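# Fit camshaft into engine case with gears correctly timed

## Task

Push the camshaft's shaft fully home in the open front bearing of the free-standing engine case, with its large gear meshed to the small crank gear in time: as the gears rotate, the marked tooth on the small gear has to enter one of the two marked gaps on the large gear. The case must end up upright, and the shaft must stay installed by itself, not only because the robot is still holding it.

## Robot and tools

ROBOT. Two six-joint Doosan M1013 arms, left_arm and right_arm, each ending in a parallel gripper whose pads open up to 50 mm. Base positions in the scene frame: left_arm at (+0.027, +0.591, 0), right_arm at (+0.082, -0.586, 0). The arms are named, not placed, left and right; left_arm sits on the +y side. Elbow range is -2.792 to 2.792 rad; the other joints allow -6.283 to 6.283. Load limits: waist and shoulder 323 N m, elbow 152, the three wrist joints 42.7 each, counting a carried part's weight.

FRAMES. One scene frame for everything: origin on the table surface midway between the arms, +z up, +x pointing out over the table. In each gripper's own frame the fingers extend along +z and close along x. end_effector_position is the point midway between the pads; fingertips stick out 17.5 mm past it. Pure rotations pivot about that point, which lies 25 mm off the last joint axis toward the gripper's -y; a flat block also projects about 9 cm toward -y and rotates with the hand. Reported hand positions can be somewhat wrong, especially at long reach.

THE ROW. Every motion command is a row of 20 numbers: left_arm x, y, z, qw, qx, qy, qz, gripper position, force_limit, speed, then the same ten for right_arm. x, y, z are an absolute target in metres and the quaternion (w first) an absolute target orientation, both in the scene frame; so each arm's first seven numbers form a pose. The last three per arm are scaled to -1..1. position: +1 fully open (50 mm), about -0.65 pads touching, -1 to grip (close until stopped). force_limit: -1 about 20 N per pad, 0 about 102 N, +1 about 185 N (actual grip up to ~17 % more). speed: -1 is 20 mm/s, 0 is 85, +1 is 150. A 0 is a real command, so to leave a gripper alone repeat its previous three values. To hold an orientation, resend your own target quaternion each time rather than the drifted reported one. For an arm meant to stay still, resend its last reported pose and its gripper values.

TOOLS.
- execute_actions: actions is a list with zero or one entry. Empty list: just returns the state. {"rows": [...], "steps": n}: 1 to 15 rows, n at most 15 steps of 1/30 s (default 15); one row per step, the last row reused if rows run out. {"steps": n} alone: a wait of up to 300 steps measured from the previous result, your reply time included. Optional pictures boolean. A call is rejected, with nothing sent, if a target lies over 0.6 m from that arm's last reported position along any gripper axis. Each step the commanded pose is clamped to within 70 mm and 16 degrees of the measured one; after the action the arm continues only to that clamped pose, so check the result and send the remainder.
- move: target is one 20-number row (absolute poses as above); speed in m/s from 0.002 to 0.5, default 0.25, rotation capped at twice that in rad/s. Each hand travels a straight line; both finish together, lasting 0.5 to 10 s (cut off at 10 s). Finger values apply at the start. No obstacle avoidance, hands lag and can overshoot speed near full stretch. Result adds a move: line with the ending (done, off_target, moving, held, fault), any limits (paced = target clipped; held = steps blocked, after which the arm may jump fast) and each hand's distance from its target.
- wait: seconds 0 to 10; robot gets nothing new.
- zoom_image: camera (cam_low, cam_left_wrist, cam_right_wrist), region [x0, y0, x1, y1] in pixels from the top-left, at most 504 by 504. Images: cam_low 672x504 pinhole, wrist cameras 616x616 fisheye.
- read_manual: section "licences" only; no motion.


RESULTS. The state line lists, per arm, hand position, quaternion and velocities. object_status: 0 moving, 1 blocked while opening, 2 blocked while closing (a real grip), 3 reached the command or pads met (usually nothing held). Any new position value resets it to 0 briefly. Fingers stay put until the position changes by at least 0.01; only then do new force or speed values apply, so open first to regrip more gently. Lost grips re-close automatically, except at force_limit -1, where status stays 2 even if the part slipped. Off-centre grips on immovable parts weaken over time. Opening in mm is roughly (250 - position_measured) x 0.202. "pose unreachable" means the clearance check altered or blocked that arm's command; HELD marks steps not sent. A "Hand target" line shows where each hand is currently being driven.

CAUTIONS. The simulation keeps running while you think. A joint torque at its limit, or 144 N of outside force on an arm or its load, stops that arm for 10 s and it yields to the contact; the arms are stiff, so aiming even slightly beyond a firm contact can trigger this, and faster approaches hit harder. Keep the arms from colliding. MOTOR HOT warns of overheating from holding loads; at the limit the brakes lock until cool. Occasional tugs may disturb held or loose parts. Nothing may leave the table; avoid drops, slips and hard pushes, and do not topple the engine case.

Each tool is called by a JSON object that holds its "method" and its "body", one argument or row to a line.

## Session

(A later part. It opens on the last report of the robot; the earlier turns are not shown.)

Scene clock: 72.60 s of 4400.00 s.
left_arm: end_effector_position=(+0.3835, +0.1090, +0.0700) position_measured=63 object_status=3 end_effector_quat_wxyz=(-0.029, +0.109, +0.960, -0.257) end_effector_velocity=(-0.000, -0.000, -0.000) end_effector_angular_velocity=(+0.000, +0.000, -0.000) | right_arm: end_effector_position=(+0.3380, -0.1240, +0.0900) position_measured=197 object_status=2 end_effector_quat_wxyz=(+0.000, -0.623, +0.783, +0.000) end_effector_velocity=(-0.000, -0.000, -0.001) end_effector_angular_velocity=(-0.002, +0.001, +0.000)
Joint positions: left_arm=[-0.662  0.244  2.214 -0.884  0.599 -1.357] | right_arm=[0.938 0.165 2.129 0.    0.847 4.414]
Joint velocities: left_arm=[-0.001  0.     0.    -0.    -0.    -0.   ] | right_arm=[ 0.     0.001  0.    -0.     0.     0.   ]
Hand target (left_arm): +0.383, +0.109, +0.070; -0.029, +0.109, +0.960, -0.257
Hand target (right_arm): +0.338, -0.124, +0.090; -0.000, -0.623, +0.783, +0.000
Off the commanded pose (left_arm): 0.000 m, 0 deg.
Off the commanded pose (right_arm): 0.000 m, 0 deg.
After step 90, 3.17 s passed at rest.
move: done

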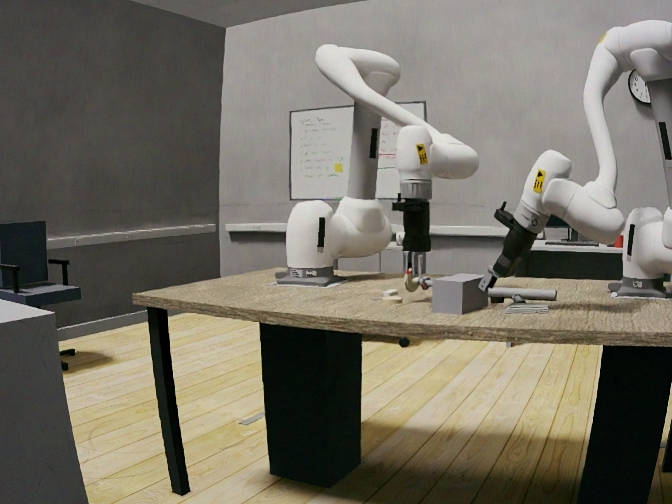

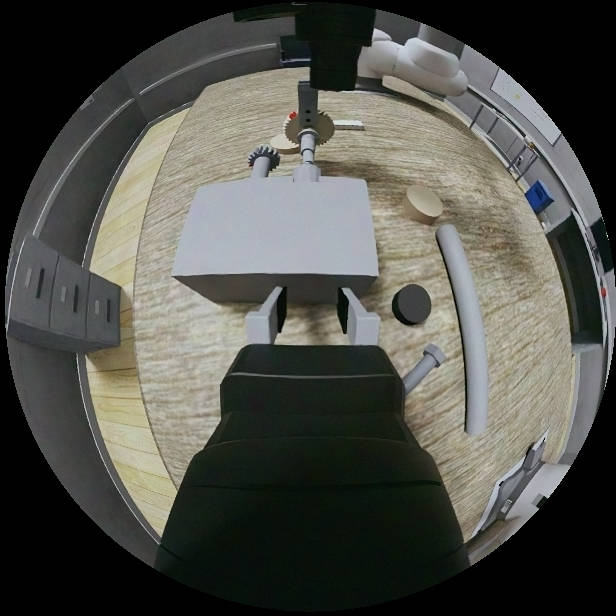

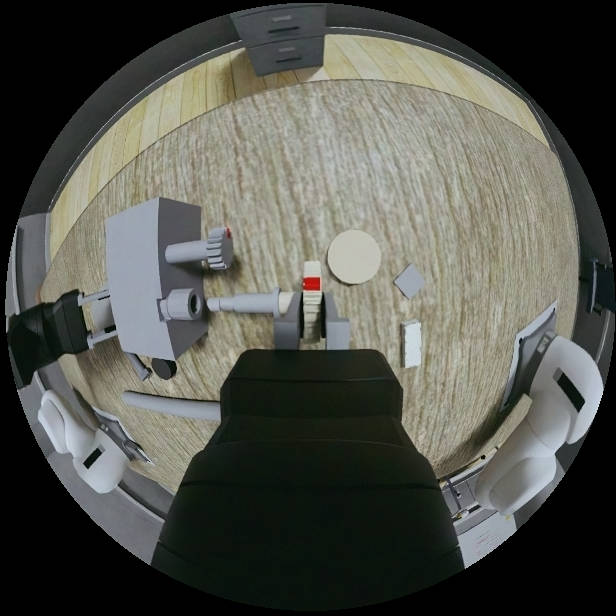

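{"method": "move", "body": {
  "target": [0.3835,0.109,0.07,-0.0293,0.1093,0.9597,-0.2571,0.6,0,0, 0.3195,-0.1137,0.0813,-0.2332,0.5772,-0.7256,0.2932,-1,0.3,-0.7],
  "speed": 0.2
}}

{"method": "zoom_image", "body": {
  "camera": "cam_right_wrist",
  "region": [140, 210, 300, 340]
}}

{"method": "zoom_image", "body": {
  "camera": "cam_left_wrist",
  "region": [240, 90, 350, 190]
}}

Scene clock: 83.10 s of 4400.00 s.
left_arm: end_effector_position=(+0.3835, +0.1090, +0.0700) position_measured=63 object_status=3 end_effector_quat_wxyz=(-0.029, +0.109, +0.960, -0.257) end_effector_velocity=(+0.001, +0.000, +0.000) end_effector_angular_velocity=(+0.000, -0.000, +0.001) | right_arm: end_effector_position=(+0.3196, -0.1133, +0.0816) position_measured=197 object_status=2 end_effector_quat_wxyz=(+0.234, -0.577, +0.726, -0.294) end_effector_velocity=(+0.000, +0.000, +0.000) end_effector_angular_velocity=(+0.001, -0.001, -0.000)
Joint positions: left_arm=[-0.662  0.244  2.214 -0.884  0.599 -1.357] | right_arm=[ 1.372  0.33   2.196 -0.952  1.009  5.541]
Joint velocities: left_arm=[ 0.001 -0.    -0.     0.001 -0.    -0.001] | right_arm=[ 0.     0.    -0.    -0.001  0.     0.001]
Hand target (left_arm): +0.383, +0.109, +0.070; -0.029, +0.109, +0.960, -0.257
Hand target (right_arm): +0.320, -0.113, +0.082; +0.234, -0.577, +0.726, -0.294
Off the commanded pose (left_arm): 0.000 m, 0 deg.
Off the commanded pose (right_arm): 0.000 m, 0 deg.
After step 90, 5.20 s passed at rest.
move: done

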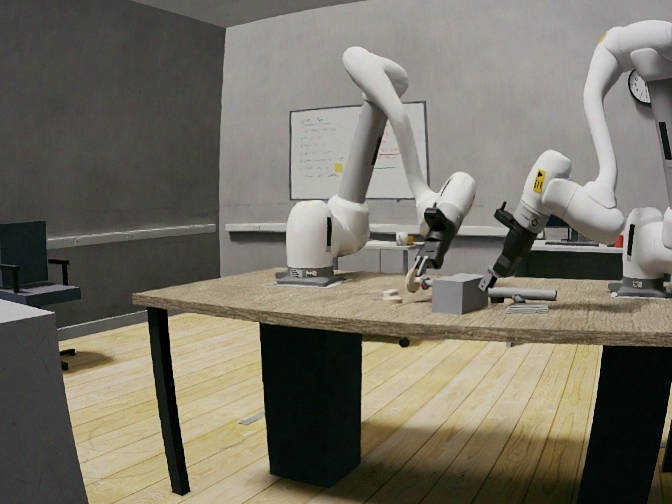

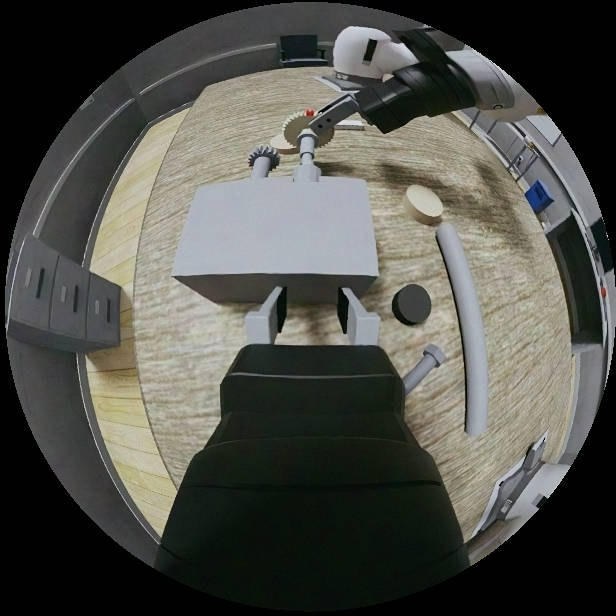

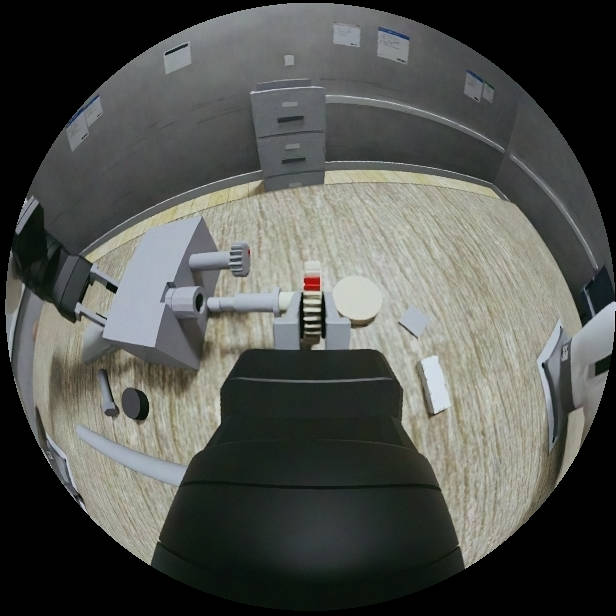

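Region (140, 210, 300, 340) of cam_right_wrist's 616x616 image, scaled by 3.150, with more detail than that image has; it fills the top 410 rows of this view, and the rest is white.

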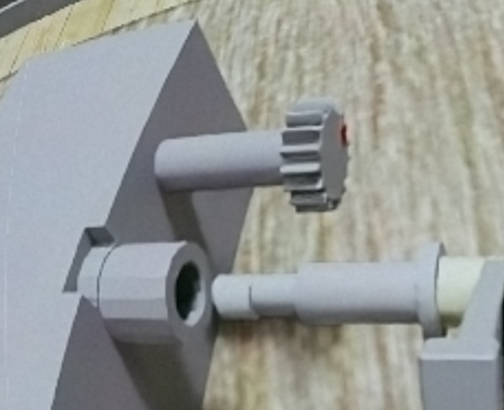

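Region (240, 90, 350, 190) of cam_left_wrist's 616x616 image, scaled by 4.582, with more detail than that image has; it fills the top 458 rows of this view, and the rest is white.

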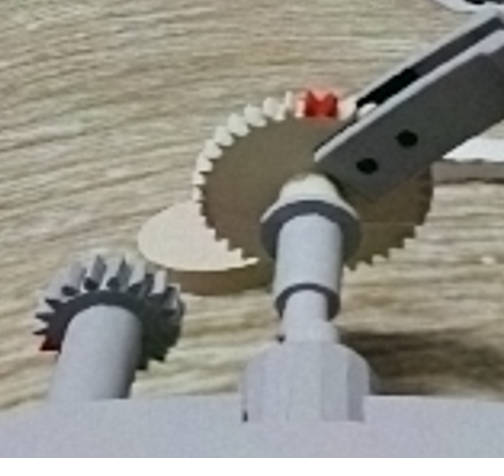

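{"method": "move", "body": {
  "target": [0.3835,0.107,0.07,-0.0293,0.1093,0.9597,-0.2571,0.6,0,0, 0.3217,-0.1062,0.084,-0.2332,0.5772,-0.7256,0.2932,-1,0.3,-0.7],
  "speed": 0.02
}}

{"method": "zoom_image", "body": {
  "camera": "cam_right_wrist",
  "region": [170, 265, 270, 335]
}}

{"method": "zoom_image", "body": {
  "camera": "cam_left_wrist",
  "region": [270, 120, 340, 190]
}}

Scene clock: 87.37 s of 4400.00 s.
left_arm: end_effector_position=(+0.3835, +0.1070, +0.0700) position_measured=63 object_status=3 end_effector_quat_wxyz=(-0.029, +0.109, +0.960, -0.257) end_effector_velocity=(-0.000, -0.000, +0.000) end_effector_angular_velocity=(-0.000, -0.001, -0.002) | right_arm: end_effector_position=(+0.3217, -0.1062, +0.0840) position_measured=197 object_status=2 end_effector_quat_wxyz=(+0.233, -0.577, +0.726, -0.293) end_effector_velocity=(-0.000, -0.001, -0.000) end_effector_angular_velocity=(-0.002, -0.000, +0.000)
Joint positions: left_arm=[-0.665  0.246  2.212 -0.884  0.598 -1.36 ] | right_arm=[ 1.369  0.334  2.182 -0.947  1.013  5.529]
Joint velocities: left_arm=[-0.001 -0.    -0.     0.    -0.     0.001] | right_arm=[ 0.001  0.001  0.001  0.     0.001 -0.   ]
Hand target (left_arm): +0.383, +0.107, +0.070; -0.029, +0.109, +0.960, -0.257
Hand target (right_arm): +0.322, -0.106, +0.084; +0.233, -0.577, +0.726, -0.293
Off the commanded pose (left_arm): 0.000 m, 0 deg.
Off the commanded pose (right_arm): 0.000 m, 0 deg.
After step 90, 0.57 s passed at rest.
move: done

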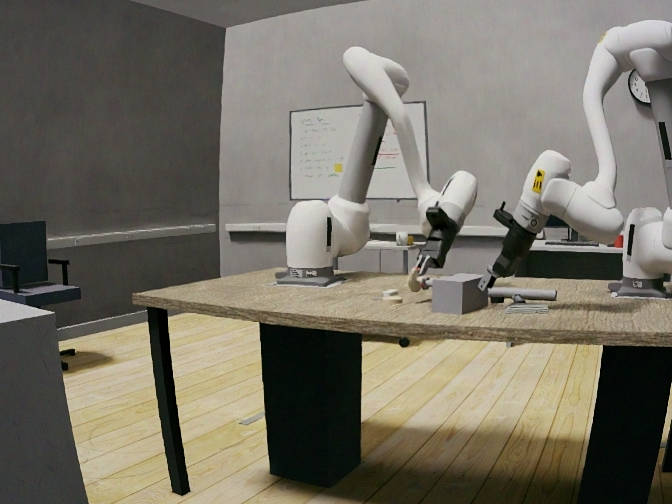

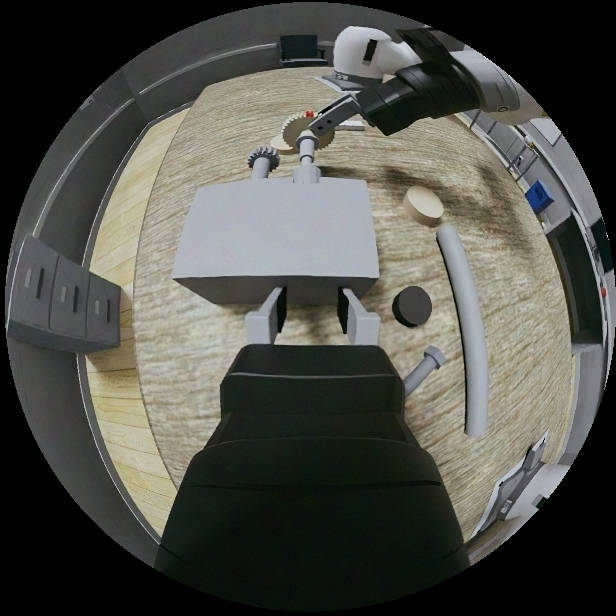

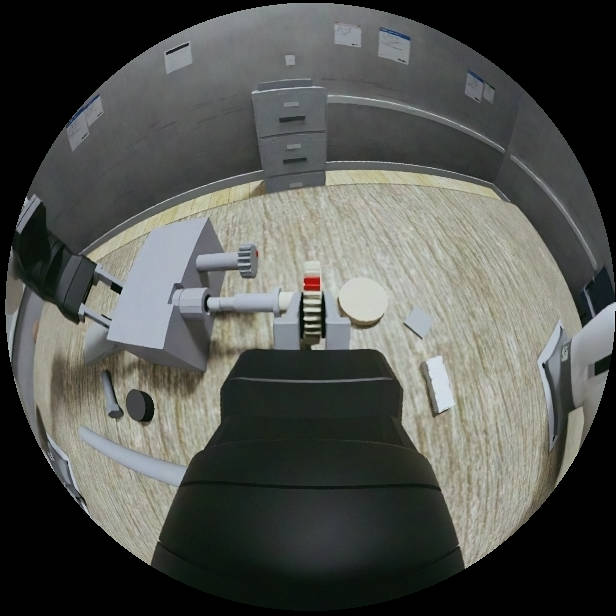

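Region (170, 265, 270, 335) of cam_right_wrist's 616x616 image, scaled by 5.040, with more detail than that image has; it fills the top 353 rows of this view, and the rest is white.

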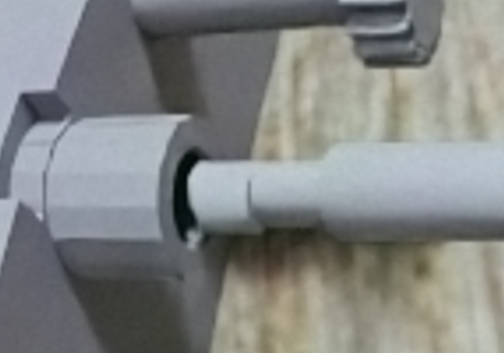

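Region (270, 120, 340, 190) of cam_left_wrist's 616x616 image, scaled by 7.200, with more detail than that image has.

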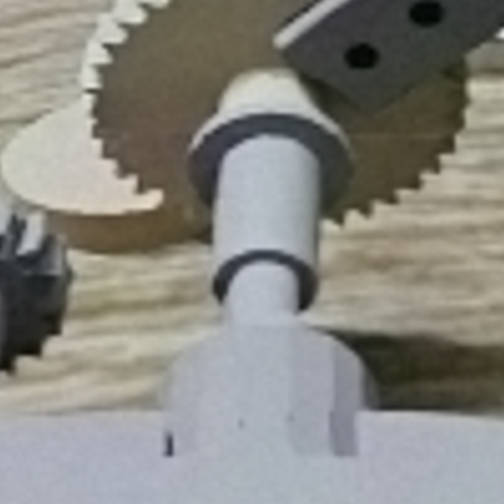

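{"method": "move", "body": {
  "target": [0.3835,0.107,0.07,-0.0293,0.1093,0.9597,-0.2571,0.6,0,0, 0.3255,-0.0866,0.0852,-0.2332,0.5772,-0.7256,0.2932,-1,0.3,-0.7],
  "speed": 0.015
}}

{"method": "zoom_image", "body": {
  "camera": "cam_right_wrist",
  "region": [185, 265, 285, 335]
}}

{"method": "zoom_image", "body": {
  "camera": "cam_left_wrist",
  "region": [270, 120, 340, 190]
}}

Scene clock: 94.90 s of 4400.00 s.
left_arm: end_effector_position=(+0.3835, +0.1070, +0.0700) position_measured=63 object_status=3 end_effector_quat_wxyz=(-0.029, +0.109, +0.960, -0.257) end_effector_velocity=(-0.000, -0.000, -0.000) end_effector_angular_velocity=(+0.000, -0.000, -0.001) | right_arm: end_effector_position=(+0.3255, -0.0866, +0.0852) position_measured=197 object_status=2 end_effector_quat_wxyz=(+0.233, -0.577, +0.726, -0.293) end_effector_velocity=(+0.001, -0.000, -0.000) end_effector_angular_velocity=(-0.000, -0.000, -0.001)
Joint positions: left_arm=[-0.665  0.246  2.212 -0.884  0.598 -1.36 ] | right_arm=[ 1.365  0.355  2.144 -0.941  1.021  5.511]
Joint velocities: left_arm=[-0.001  0.001 -0.001  0.     0.     0.   ] | right_arm=[-0.001  0.    -0.    -0.     0.    -0.   ]
Hand target (left_arm): +0.383, +0.107, +0.070; -0.029, +0.109, +0.960, -0.257
Hand target (right_arm): +0.326, -0.087, +0.085; +0.233, -0.577, +0.726, -0.293
Off the commanded pose (left_arm): 0.000 m, 0 deg.
Off the commanded pose (right_arm): 0.000 m, 0 deg.
After step 90, 2.97 s passed at rest.
move: done

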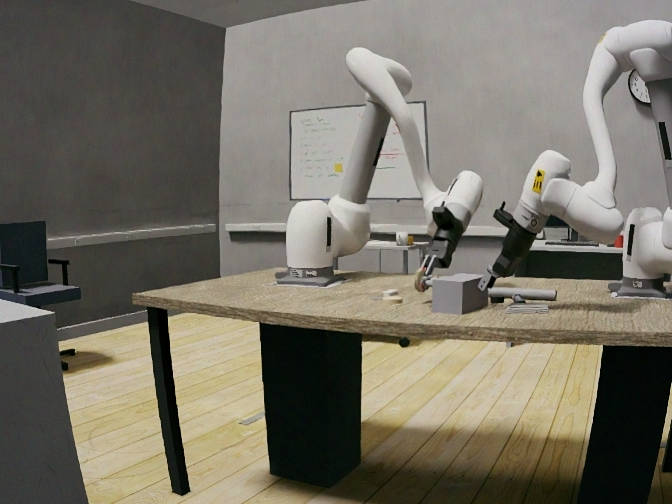

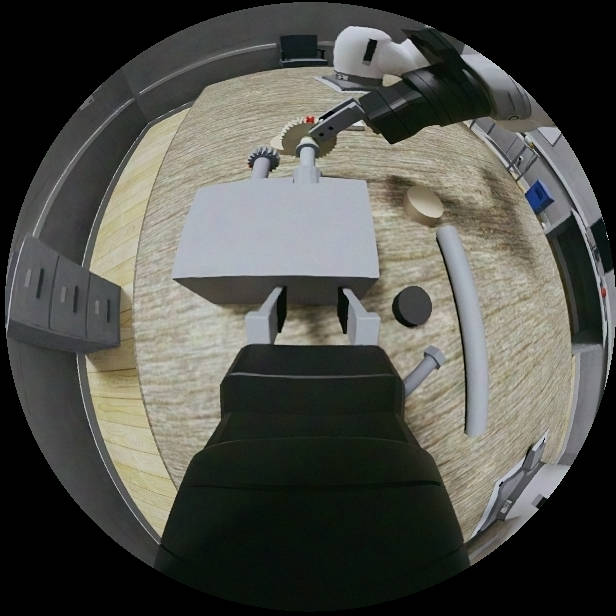

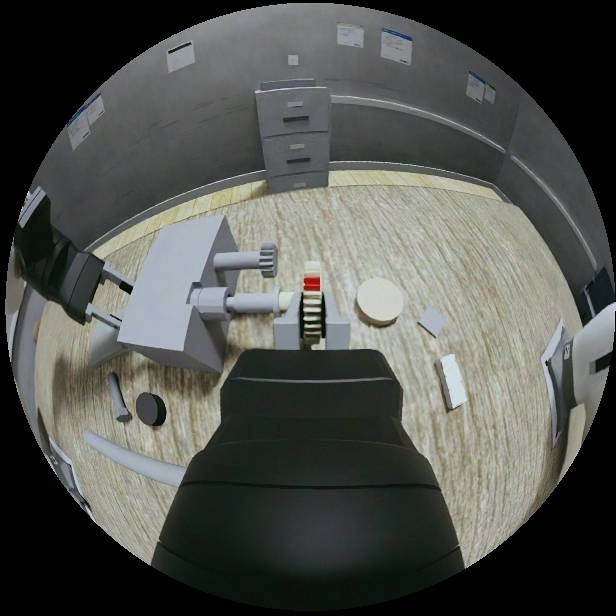

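Region (185, 265, 285, 335) of cam_right_wrist's 616x616 image, scaled by 5.040, with more detail than that image has; it fills the top 353 rows of this view, and the rest is white.

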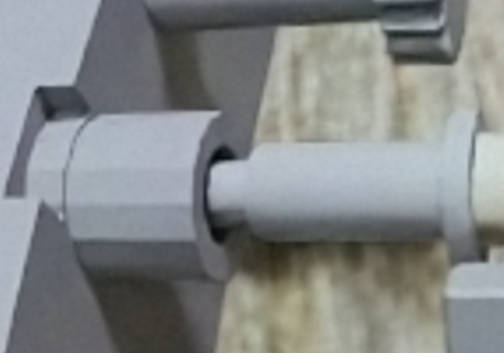

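Region (270, 120, 340, 190) of cam_left_wrist's 616x616 image, scaled by 7.200, with more detail than that image has.

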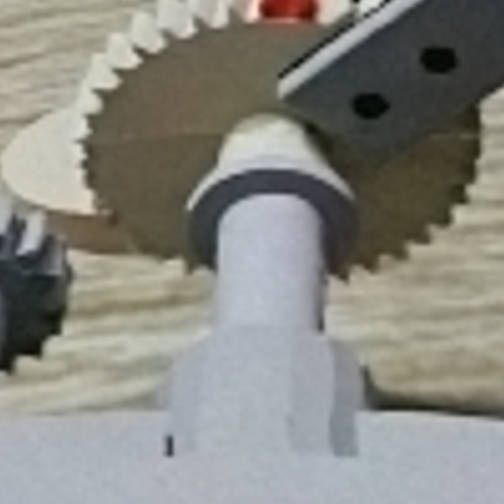

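{"method": "move", "body": {
  "target": [0.3835,0.107,0.07,-0.0293,0.1093,0.9597,-0.2571,0.6,0,0, 0.3273,-0.0778,0.0847,-0.2332,0.5772,-0.7256,0.2932,-1,0.3,-0.7],
  "speed": 0.008
}}

{"method": "zoom_image", "body": {
  "camera": "cam_right_wrist",
  "region": [185, 265, 285, 335]
}}

{"method": "zoom_image", "body": {
  "camera": "cam_left_wrist",
  "region": [270, 120, 340, 190]
}}

Scene clock: 102.37 s of 4400.00 s.
left_arm: end_effector_position=(+0.3835, +0.1070, +0.0700) position_measured=63 object_status=3 end_effector_quat_wxyz=(-0.029, +0.109, +0.960, -0.257) end_effector_velocity=(-0.000, -0.001, -0.000) end_effector_angular_velocity=(-0.000, +0.002, +0.001) | right_arm: end_effector_position=(+0.3273, -0.0778, +0.0847) position_measured=197 object_status=2 end_effector_quat_wxyz=(+0.233, -0.577, +0.726, -0.293) end_effector_velocity=(-0.000, +0.001, +0.000) end_effector_angular_velocity=(+0.001, +0.001, +0.001)
Joint positions: left_arm=[-0.665  0.246  2.211 -0.884  0.598 -1.36 ] | right_arm=[ 1.363  0.366  2.127 -0.939  1.023  5.505]
Joint velocities: left_arm=[-0.001  0.001 -0.001 -0.002  0.    -0.001] | right_arm=[ 0.    -0.    -0.001  0.    -0.001 -0.   ]
Hand target (left_arm): +0.384, +0.107, +0.070; -0.029, +0.109, +0.960, -0.257
Hand target (right_arm): +0.327, -0.078, +0.085; +0.233, -0.577, +0.726, -0.293
Off the commanded pose (left_arm): 0.000 m, 0 deg.
Off the commanded pose (right_arm): 0.000 m, 0 deg.
After step 90, 3.13 s passed at rest.
move: done

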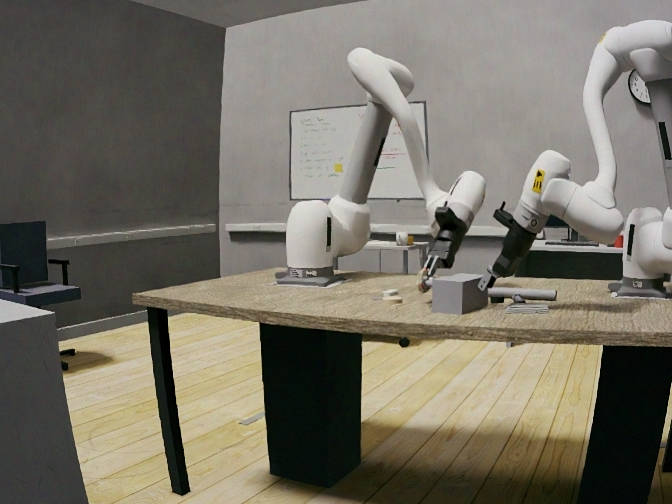

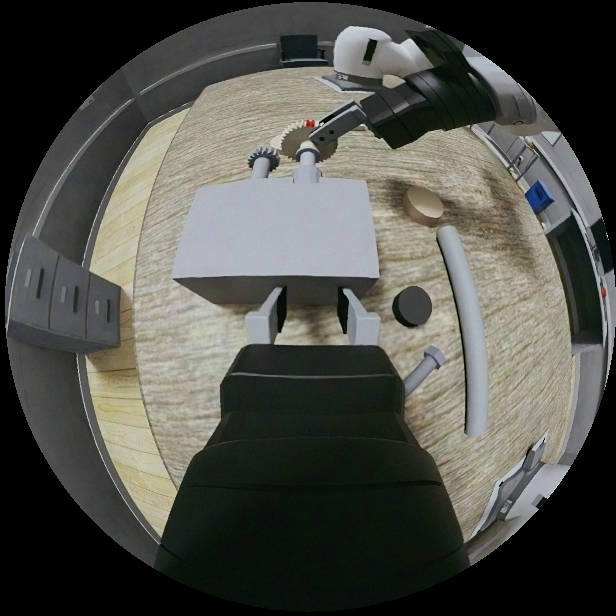

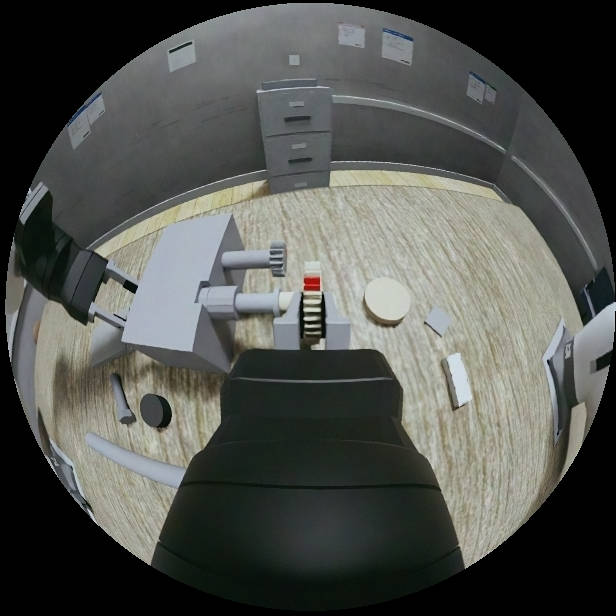

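Region (185, 265, 285, 335) of cam_right_wrist's 616x616 image, scaled by 5.040, with more detail than that image has; it fills the top 353 rows of this view, and the rest is white.

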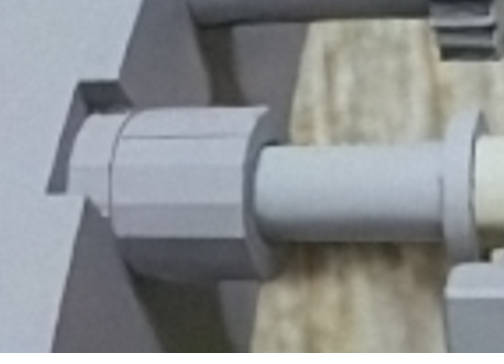

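Region (270, 120, 340, 190) of cam_left_wrist's 616x616 image, scaled by 7.200, with more detail than that image has.

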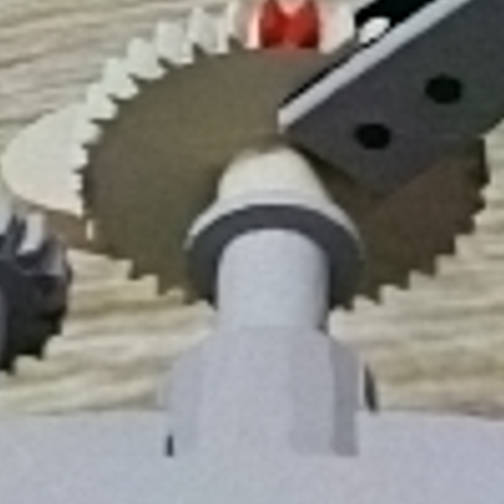

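{"method": "move", "body": {
  "target": [0.3835,0.107,0.07,-0.0293,0.1093,0.9597,-0.2571,0.6,0,0, 0.3307,-0.0632,0.0847,-0.2332,0.5772,-0.7256,0.2932,-1,0.3,-0.7],
  "speed": 0.01
}}

{"method": "zoom_image", "body": {
  "camera": "cam_right_wrist",
  "region": [210, 230, 340, 335]
}}

{"method": "zoom_image", "body": {
  "camera": "cam_left_wrist",
  "region": [240, 110, 340, 190]
}}

Scene clock: 106.97 s of 4400.00 s.
left_arm: end_effector_position=(+0.3835, +0.1070, +0.0700) position_measured=63 object_status=3 end_effector_quat_wxyz=(-0.029, +0.109, +0.960, -0.257) end_effector_velocity=(-0.000, +0.001, -0.001) end_effector_angular_velocity=(+0.001, -0.000, -0.002) | right_arm: end_effector_position=(+0.3307, -0.0632, +0.0847) position_measured=197 object_status=2 end_effector_quat_wxyz=(+0.233, -0.577, +0.726, -0.293) end_effector_velocity=(+0.000, +0.001, +0.001) end_effector_angular_velocity=(+0.003, +0.000, +0.000)
Joint positions: left_arm=[-0.665  0.246  2.212 -0.884  0.598 -1.36 ] | right_arm=[ 1.36   0.383  2.099 -0.936  1.028  5.493]
Joint velocities: left_arm=[0.    0.001 0.001 0.001 0.    0.003] | right_arm=[-0.    -0.    -0.002  0.    -0.001 -0.   ]
Hand target (left_arm): +0.384, +0.107, +0.070; -0.029, +0.109, +0.960, -0.257
Hand target (right_arm): +0.331, -0.063, +0.085; +0.233, -0.577, +0.726, -0.293
Off the commanded pose (left_arm): 0.000 m, 0 deg.
Off the commanded pose (right_arm): 0.000 m, 0 deg.
move: done

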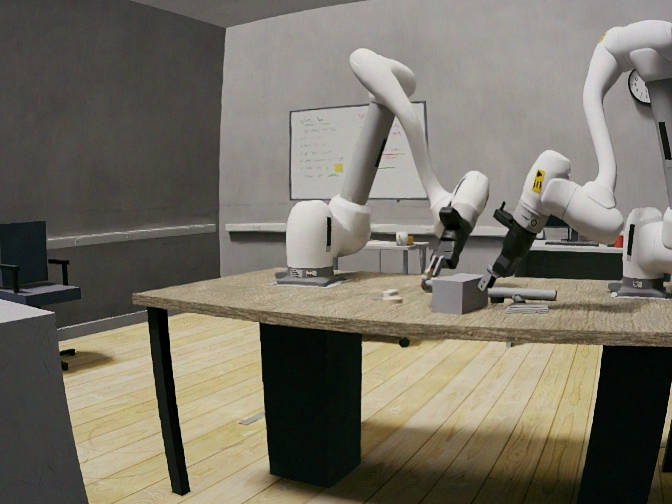

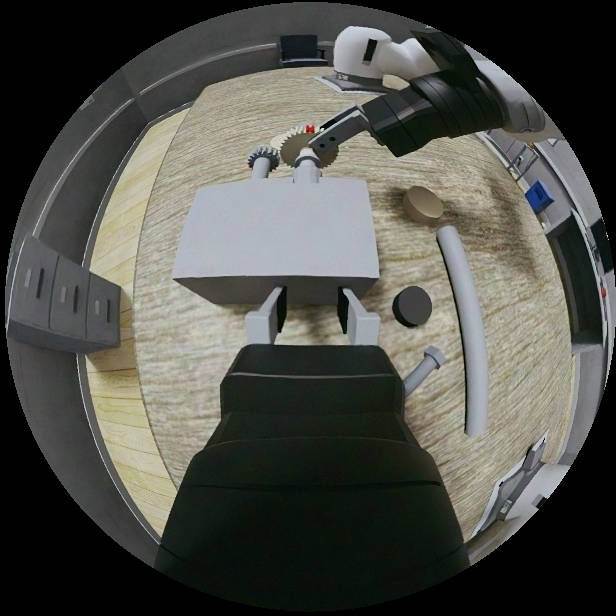

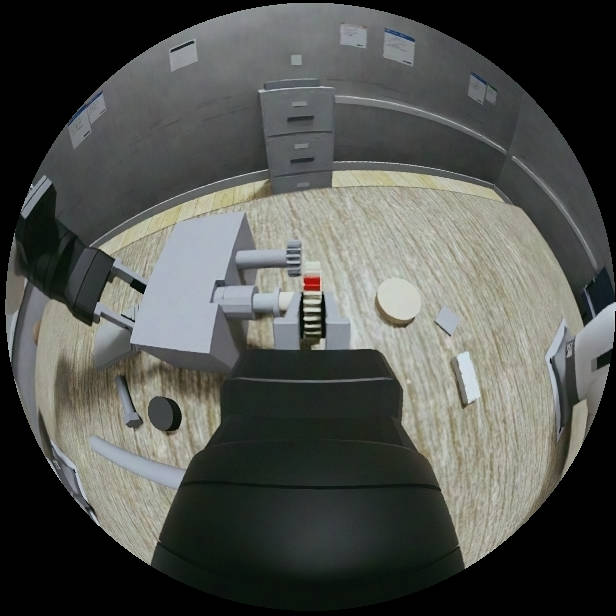

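Region (210, 230, 340, 335) of cam_right_wrist's 616x616 image, scaled by 3.877, with more detail than that image has; it fills the top 407 rows of this view, and the rest is white.

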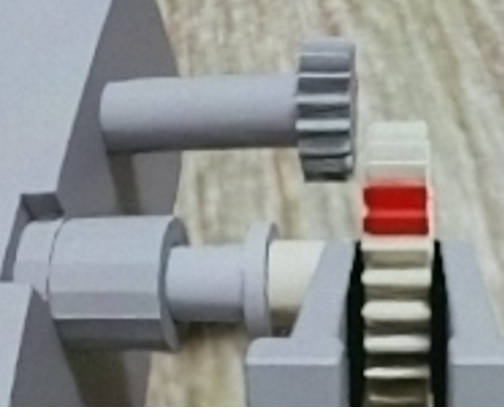

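Region (240, 110, 340, 190) of cam_left_wrist's 616x616 image, scaled by 5.040, with more detail than that image has; it fills the top 403 rows of this view, and the rest is white.

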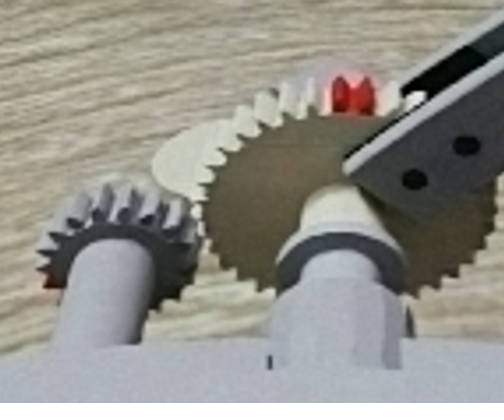

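{"method": "move", "body": {
  "target": [0.41,0.115,0.16,0,0.5,0.866,0,0.6,0,0, 0.3307,-0.0632,0.0847,-0.2332,0.5772,-0.7256,0.2932,-1,0.3,-0.7],
  "speed": 0.3
}}

{"method": "move", "body": {
  "target": [0.43,-0.17,0.13,0,0.7826,0.6225,0,0.6,0,0, 0.3307,-0.0632,0.0847,-0.2332,0.5772,-0.7256,0.2932,-1,0.3,-0.7],
  "speed": 0.25
}}

{"method": "move", "body": {
  "target": [0.405,-0.2,0.055,0,0.7826,0.6225,0,0.6,0,0, 0.3307,-0.0632,0.0847,-0.2332,0.5772,-0.7256,0.2932,-1,0.3,-0.7],
  "speed": 0.15
}}

Scene clock: 118.20 s of 4400.00 s.
left_arm: end_effector_position=(+0.4099, +0.1152, +0.1599) position_measured=63 object_status=3 end_effector_quat_wxyz=(-0.001, +0.500, +0.866, +0.000) end_effector_velocity=(-0.001, -0.000, +0.000) end_effector_angular_velocity=(+0.001, -0.001, -0.002) | right_arm: end_effector_position=(+0.3307, -0.0632, +0.0847) position_measured=197 object_status=2 end_effector_quat_wxyz=(+0.233, -0.577, +0.726, -0.293) end_effector_velocity=(-0.000, -0.000, -0.001) end_effector_angular_velocity=(-0.002, +0.000, -0.000)
Joint positions: left_arm=[-0.834  0.225  1.898 -0.     1.02  -1.433] | right_arm=[ 1.36   0.383  2.099 -0.936  1.029  5.493]
Joint velocities: left_arm=[-0.002 -0.    -0.     0.001  0.001 -0.   ] | right_arm=[ 0.     0.002 -0.     0.     0.    -0.   ]
Hand target (left_arm): +0.410, +0.115, +0.160; -0.001, +0.500, +0.866, +0.000
Hand target (right_arm): +0.331, -0.063, +0.085; +0.233, -0.577, +0.726, -0.293
Off the commanded pose (left_arm): 0.000 m, 0 deg.
Off the commanded pose (right_arm): 0.000 m, 0 deg.
After step 90, 6.27 s passed at rest.
move: done

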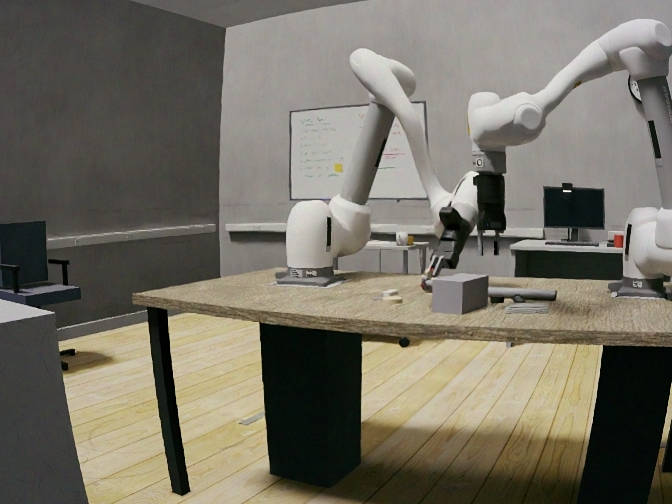

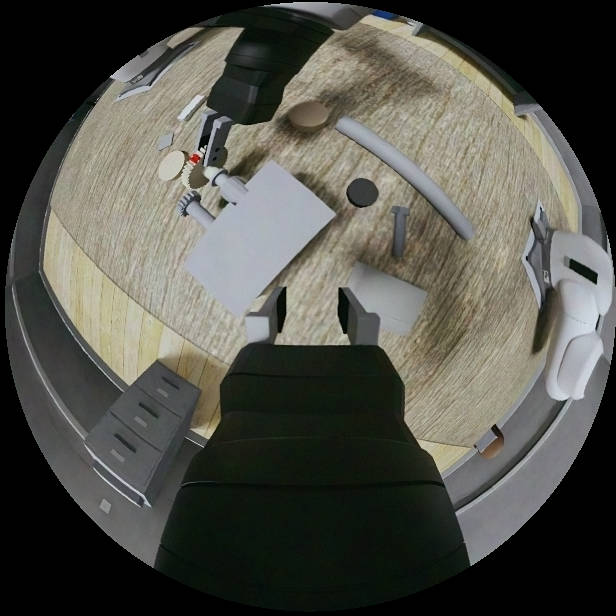

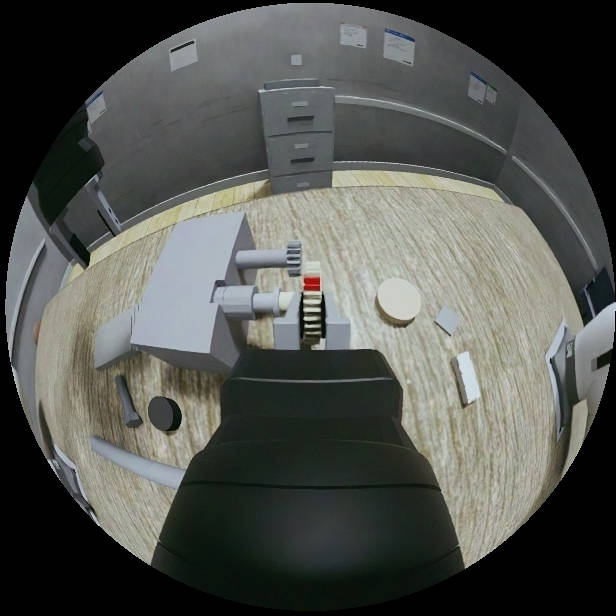

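Scene clock: 120.13 s of 4400.00 s.
left_arm: end_effector_position=(+0.4297, -0.1699, +0.1300) position_measured=63 object_status=3 end_effector_quat_wxyz=(-0.000, +0.783, +0.622, +0.000) end_effector_velocity=(+0.001, +0.001, +0.000) end_effector_angular_velocity=(+0.000, -0.000, +0.001) | right_arm: end_effector_position=(+0.3307, -0.0632, +0.0847) position_measured=197 object_status=2 end_effector_quat_wxyz=(+0.233, -0.577, +0.726, -0.293) end_effector_velocity=(-0.000, -0.001, -0.000) end_effector_angular_velocity=(-0.001, +0.000, +0.001)
Joint positions: left_arm=[-1.026  0.626  1.351  0.     1.165 -0.875] | right_arm=[ 1.36   0.383  2.099 -0.936  1.029  5.493]
Joint velocities: left_arm=[ 0.001 -0.     0.     0.     0.     0.   ] | right_arm=[ 0.001 -0.     0.001  0.     0.    -0.   ]
Hand target (left_arm): +0.430, -0.170, +0.130; -0.000, +0.783, +0.622, +0.000
Hand target (right_arm): +0.331, -0.063, +0.085; +0.233, -0.577, +0.726, -0.293
Off the commanded pose (left_arm): 0.000 m, 0 deg.
Off the commanded pose (right_arm): 0.000 m, 0 deg.
move: done

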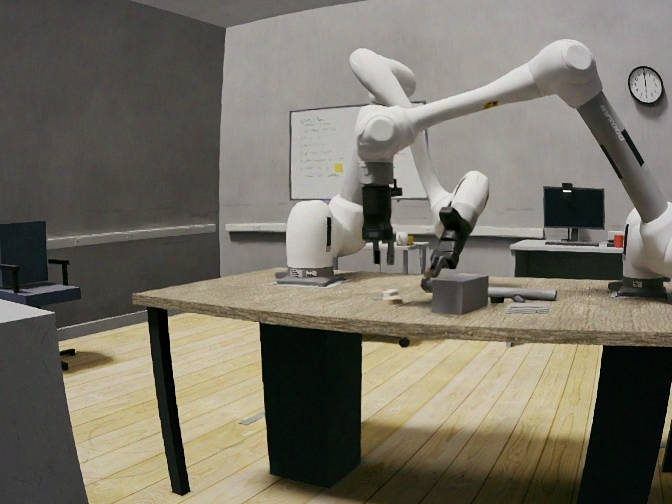

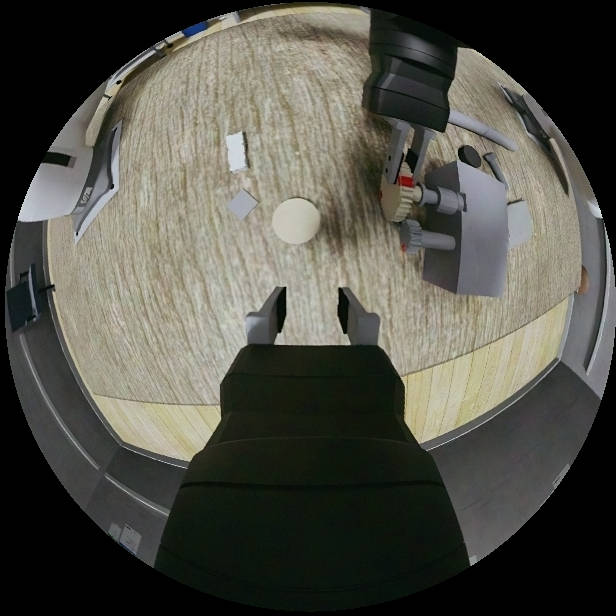

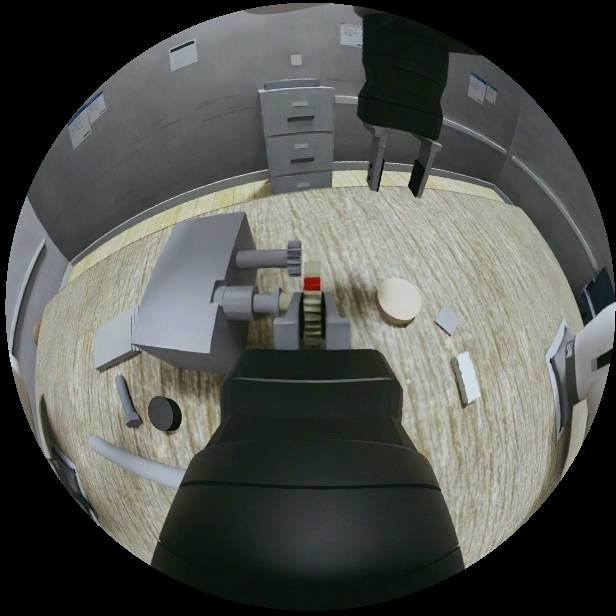

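Scene clock: 121.03 s of 4400.00 s.
left_arm: end_effector_position=(+0.4049, -0.1997, +0.0549) position_measured=63 object_status=3 end_effector_quat_wxyz=(-0.000, +0.783, +0.623, +0.000) end_effector_velocity=(-0.000, -0.000, -0.001) end_effector_angular_velocity=(+0.001, -0.000, -0.001) | right_arm: end_effector_position=(+0.3307, -0.0632, +0.0847) position_measured=197 object_status=2 end_effector_quat_wxyz=(+0.233, -0.577, +0.726, -0.293) end_effector_velocity=(+0.000, -0.000, +0.001) end_effector_angular_velocity=(+0.000, -0.001, -0.001)
Joint positions: left_arm=[-1.066  0.702  1.367 -0.     1.073 -0.915] | right_arm=[ 1.36   0.383  2.099 -0.936  1.029  5.493]
Joint velocities: left_arm=[-0.     0.001 -0.     0.001 -0.     0.001] | right_arm=[-0.    -0.001 -0.    -0.     0.001  0.   ]
Hand target (left_arm): +0.405, -0.200, +0.055; -0.000, +0.783, +0.623, +0.000
Hand target (right_arm): +0.331, -0.063, +0.085; +0.233, -0.577, +0.726, -0.293
Off the commanded pose (left_arm): 0.000 m, 0 deg.
Off the commanded pose (right_arm): 0.000 m, 0 deg.
move: done

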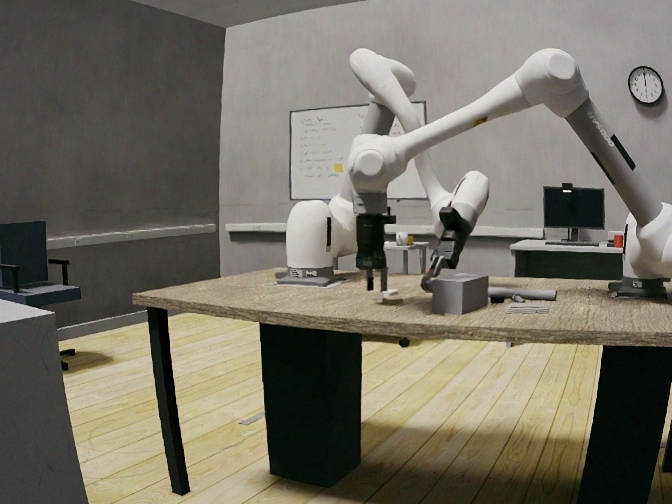

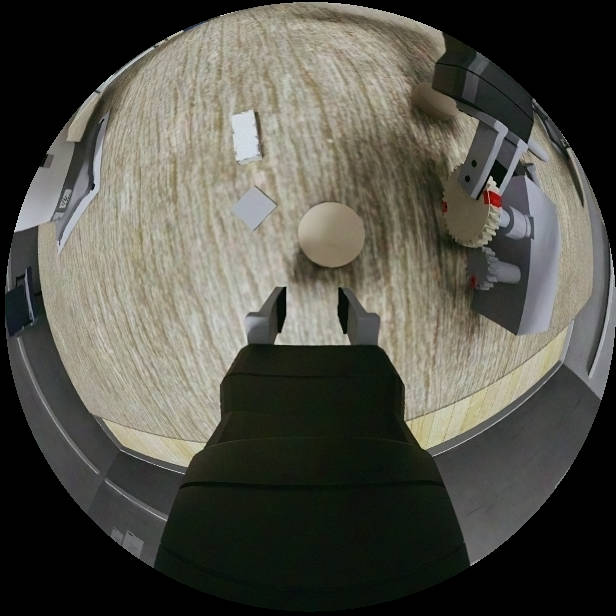

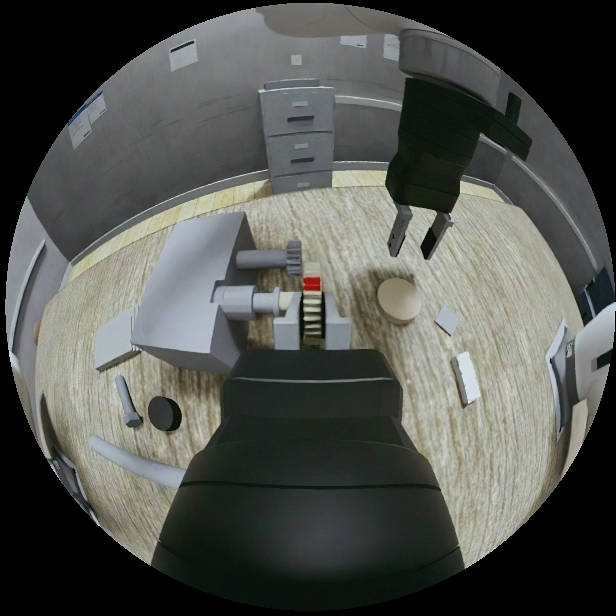

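{"method": "zoom_image", "body": {
  "camera": "cam_left_wrist",
  "region": [450, 235, 510, 295]
}}

{"method": "zoom_image", "body": {
  "camera": "cam_left_wrist",
  "region": [425, 160, 525, 260]
}}

Region (450, 235, 510, 295) of cam_left_wrist's 616x616 image, scaled by 8.400, with more detail than that image has.

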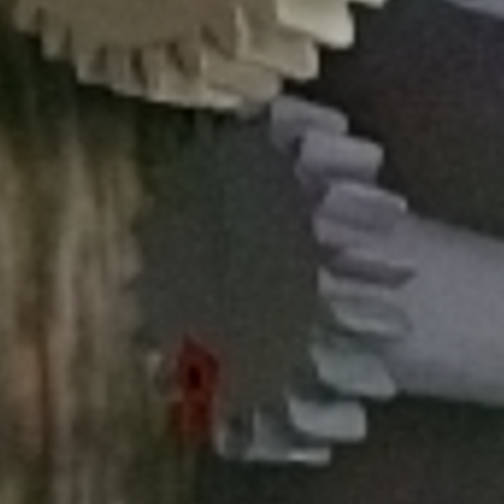

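Region (425, 160, 525, 260) of cam_left_wrist's 616x616 image, scaled by 5.040, with more detail than that image has.

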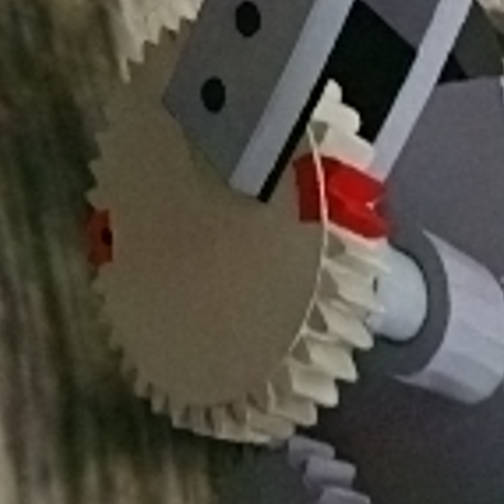

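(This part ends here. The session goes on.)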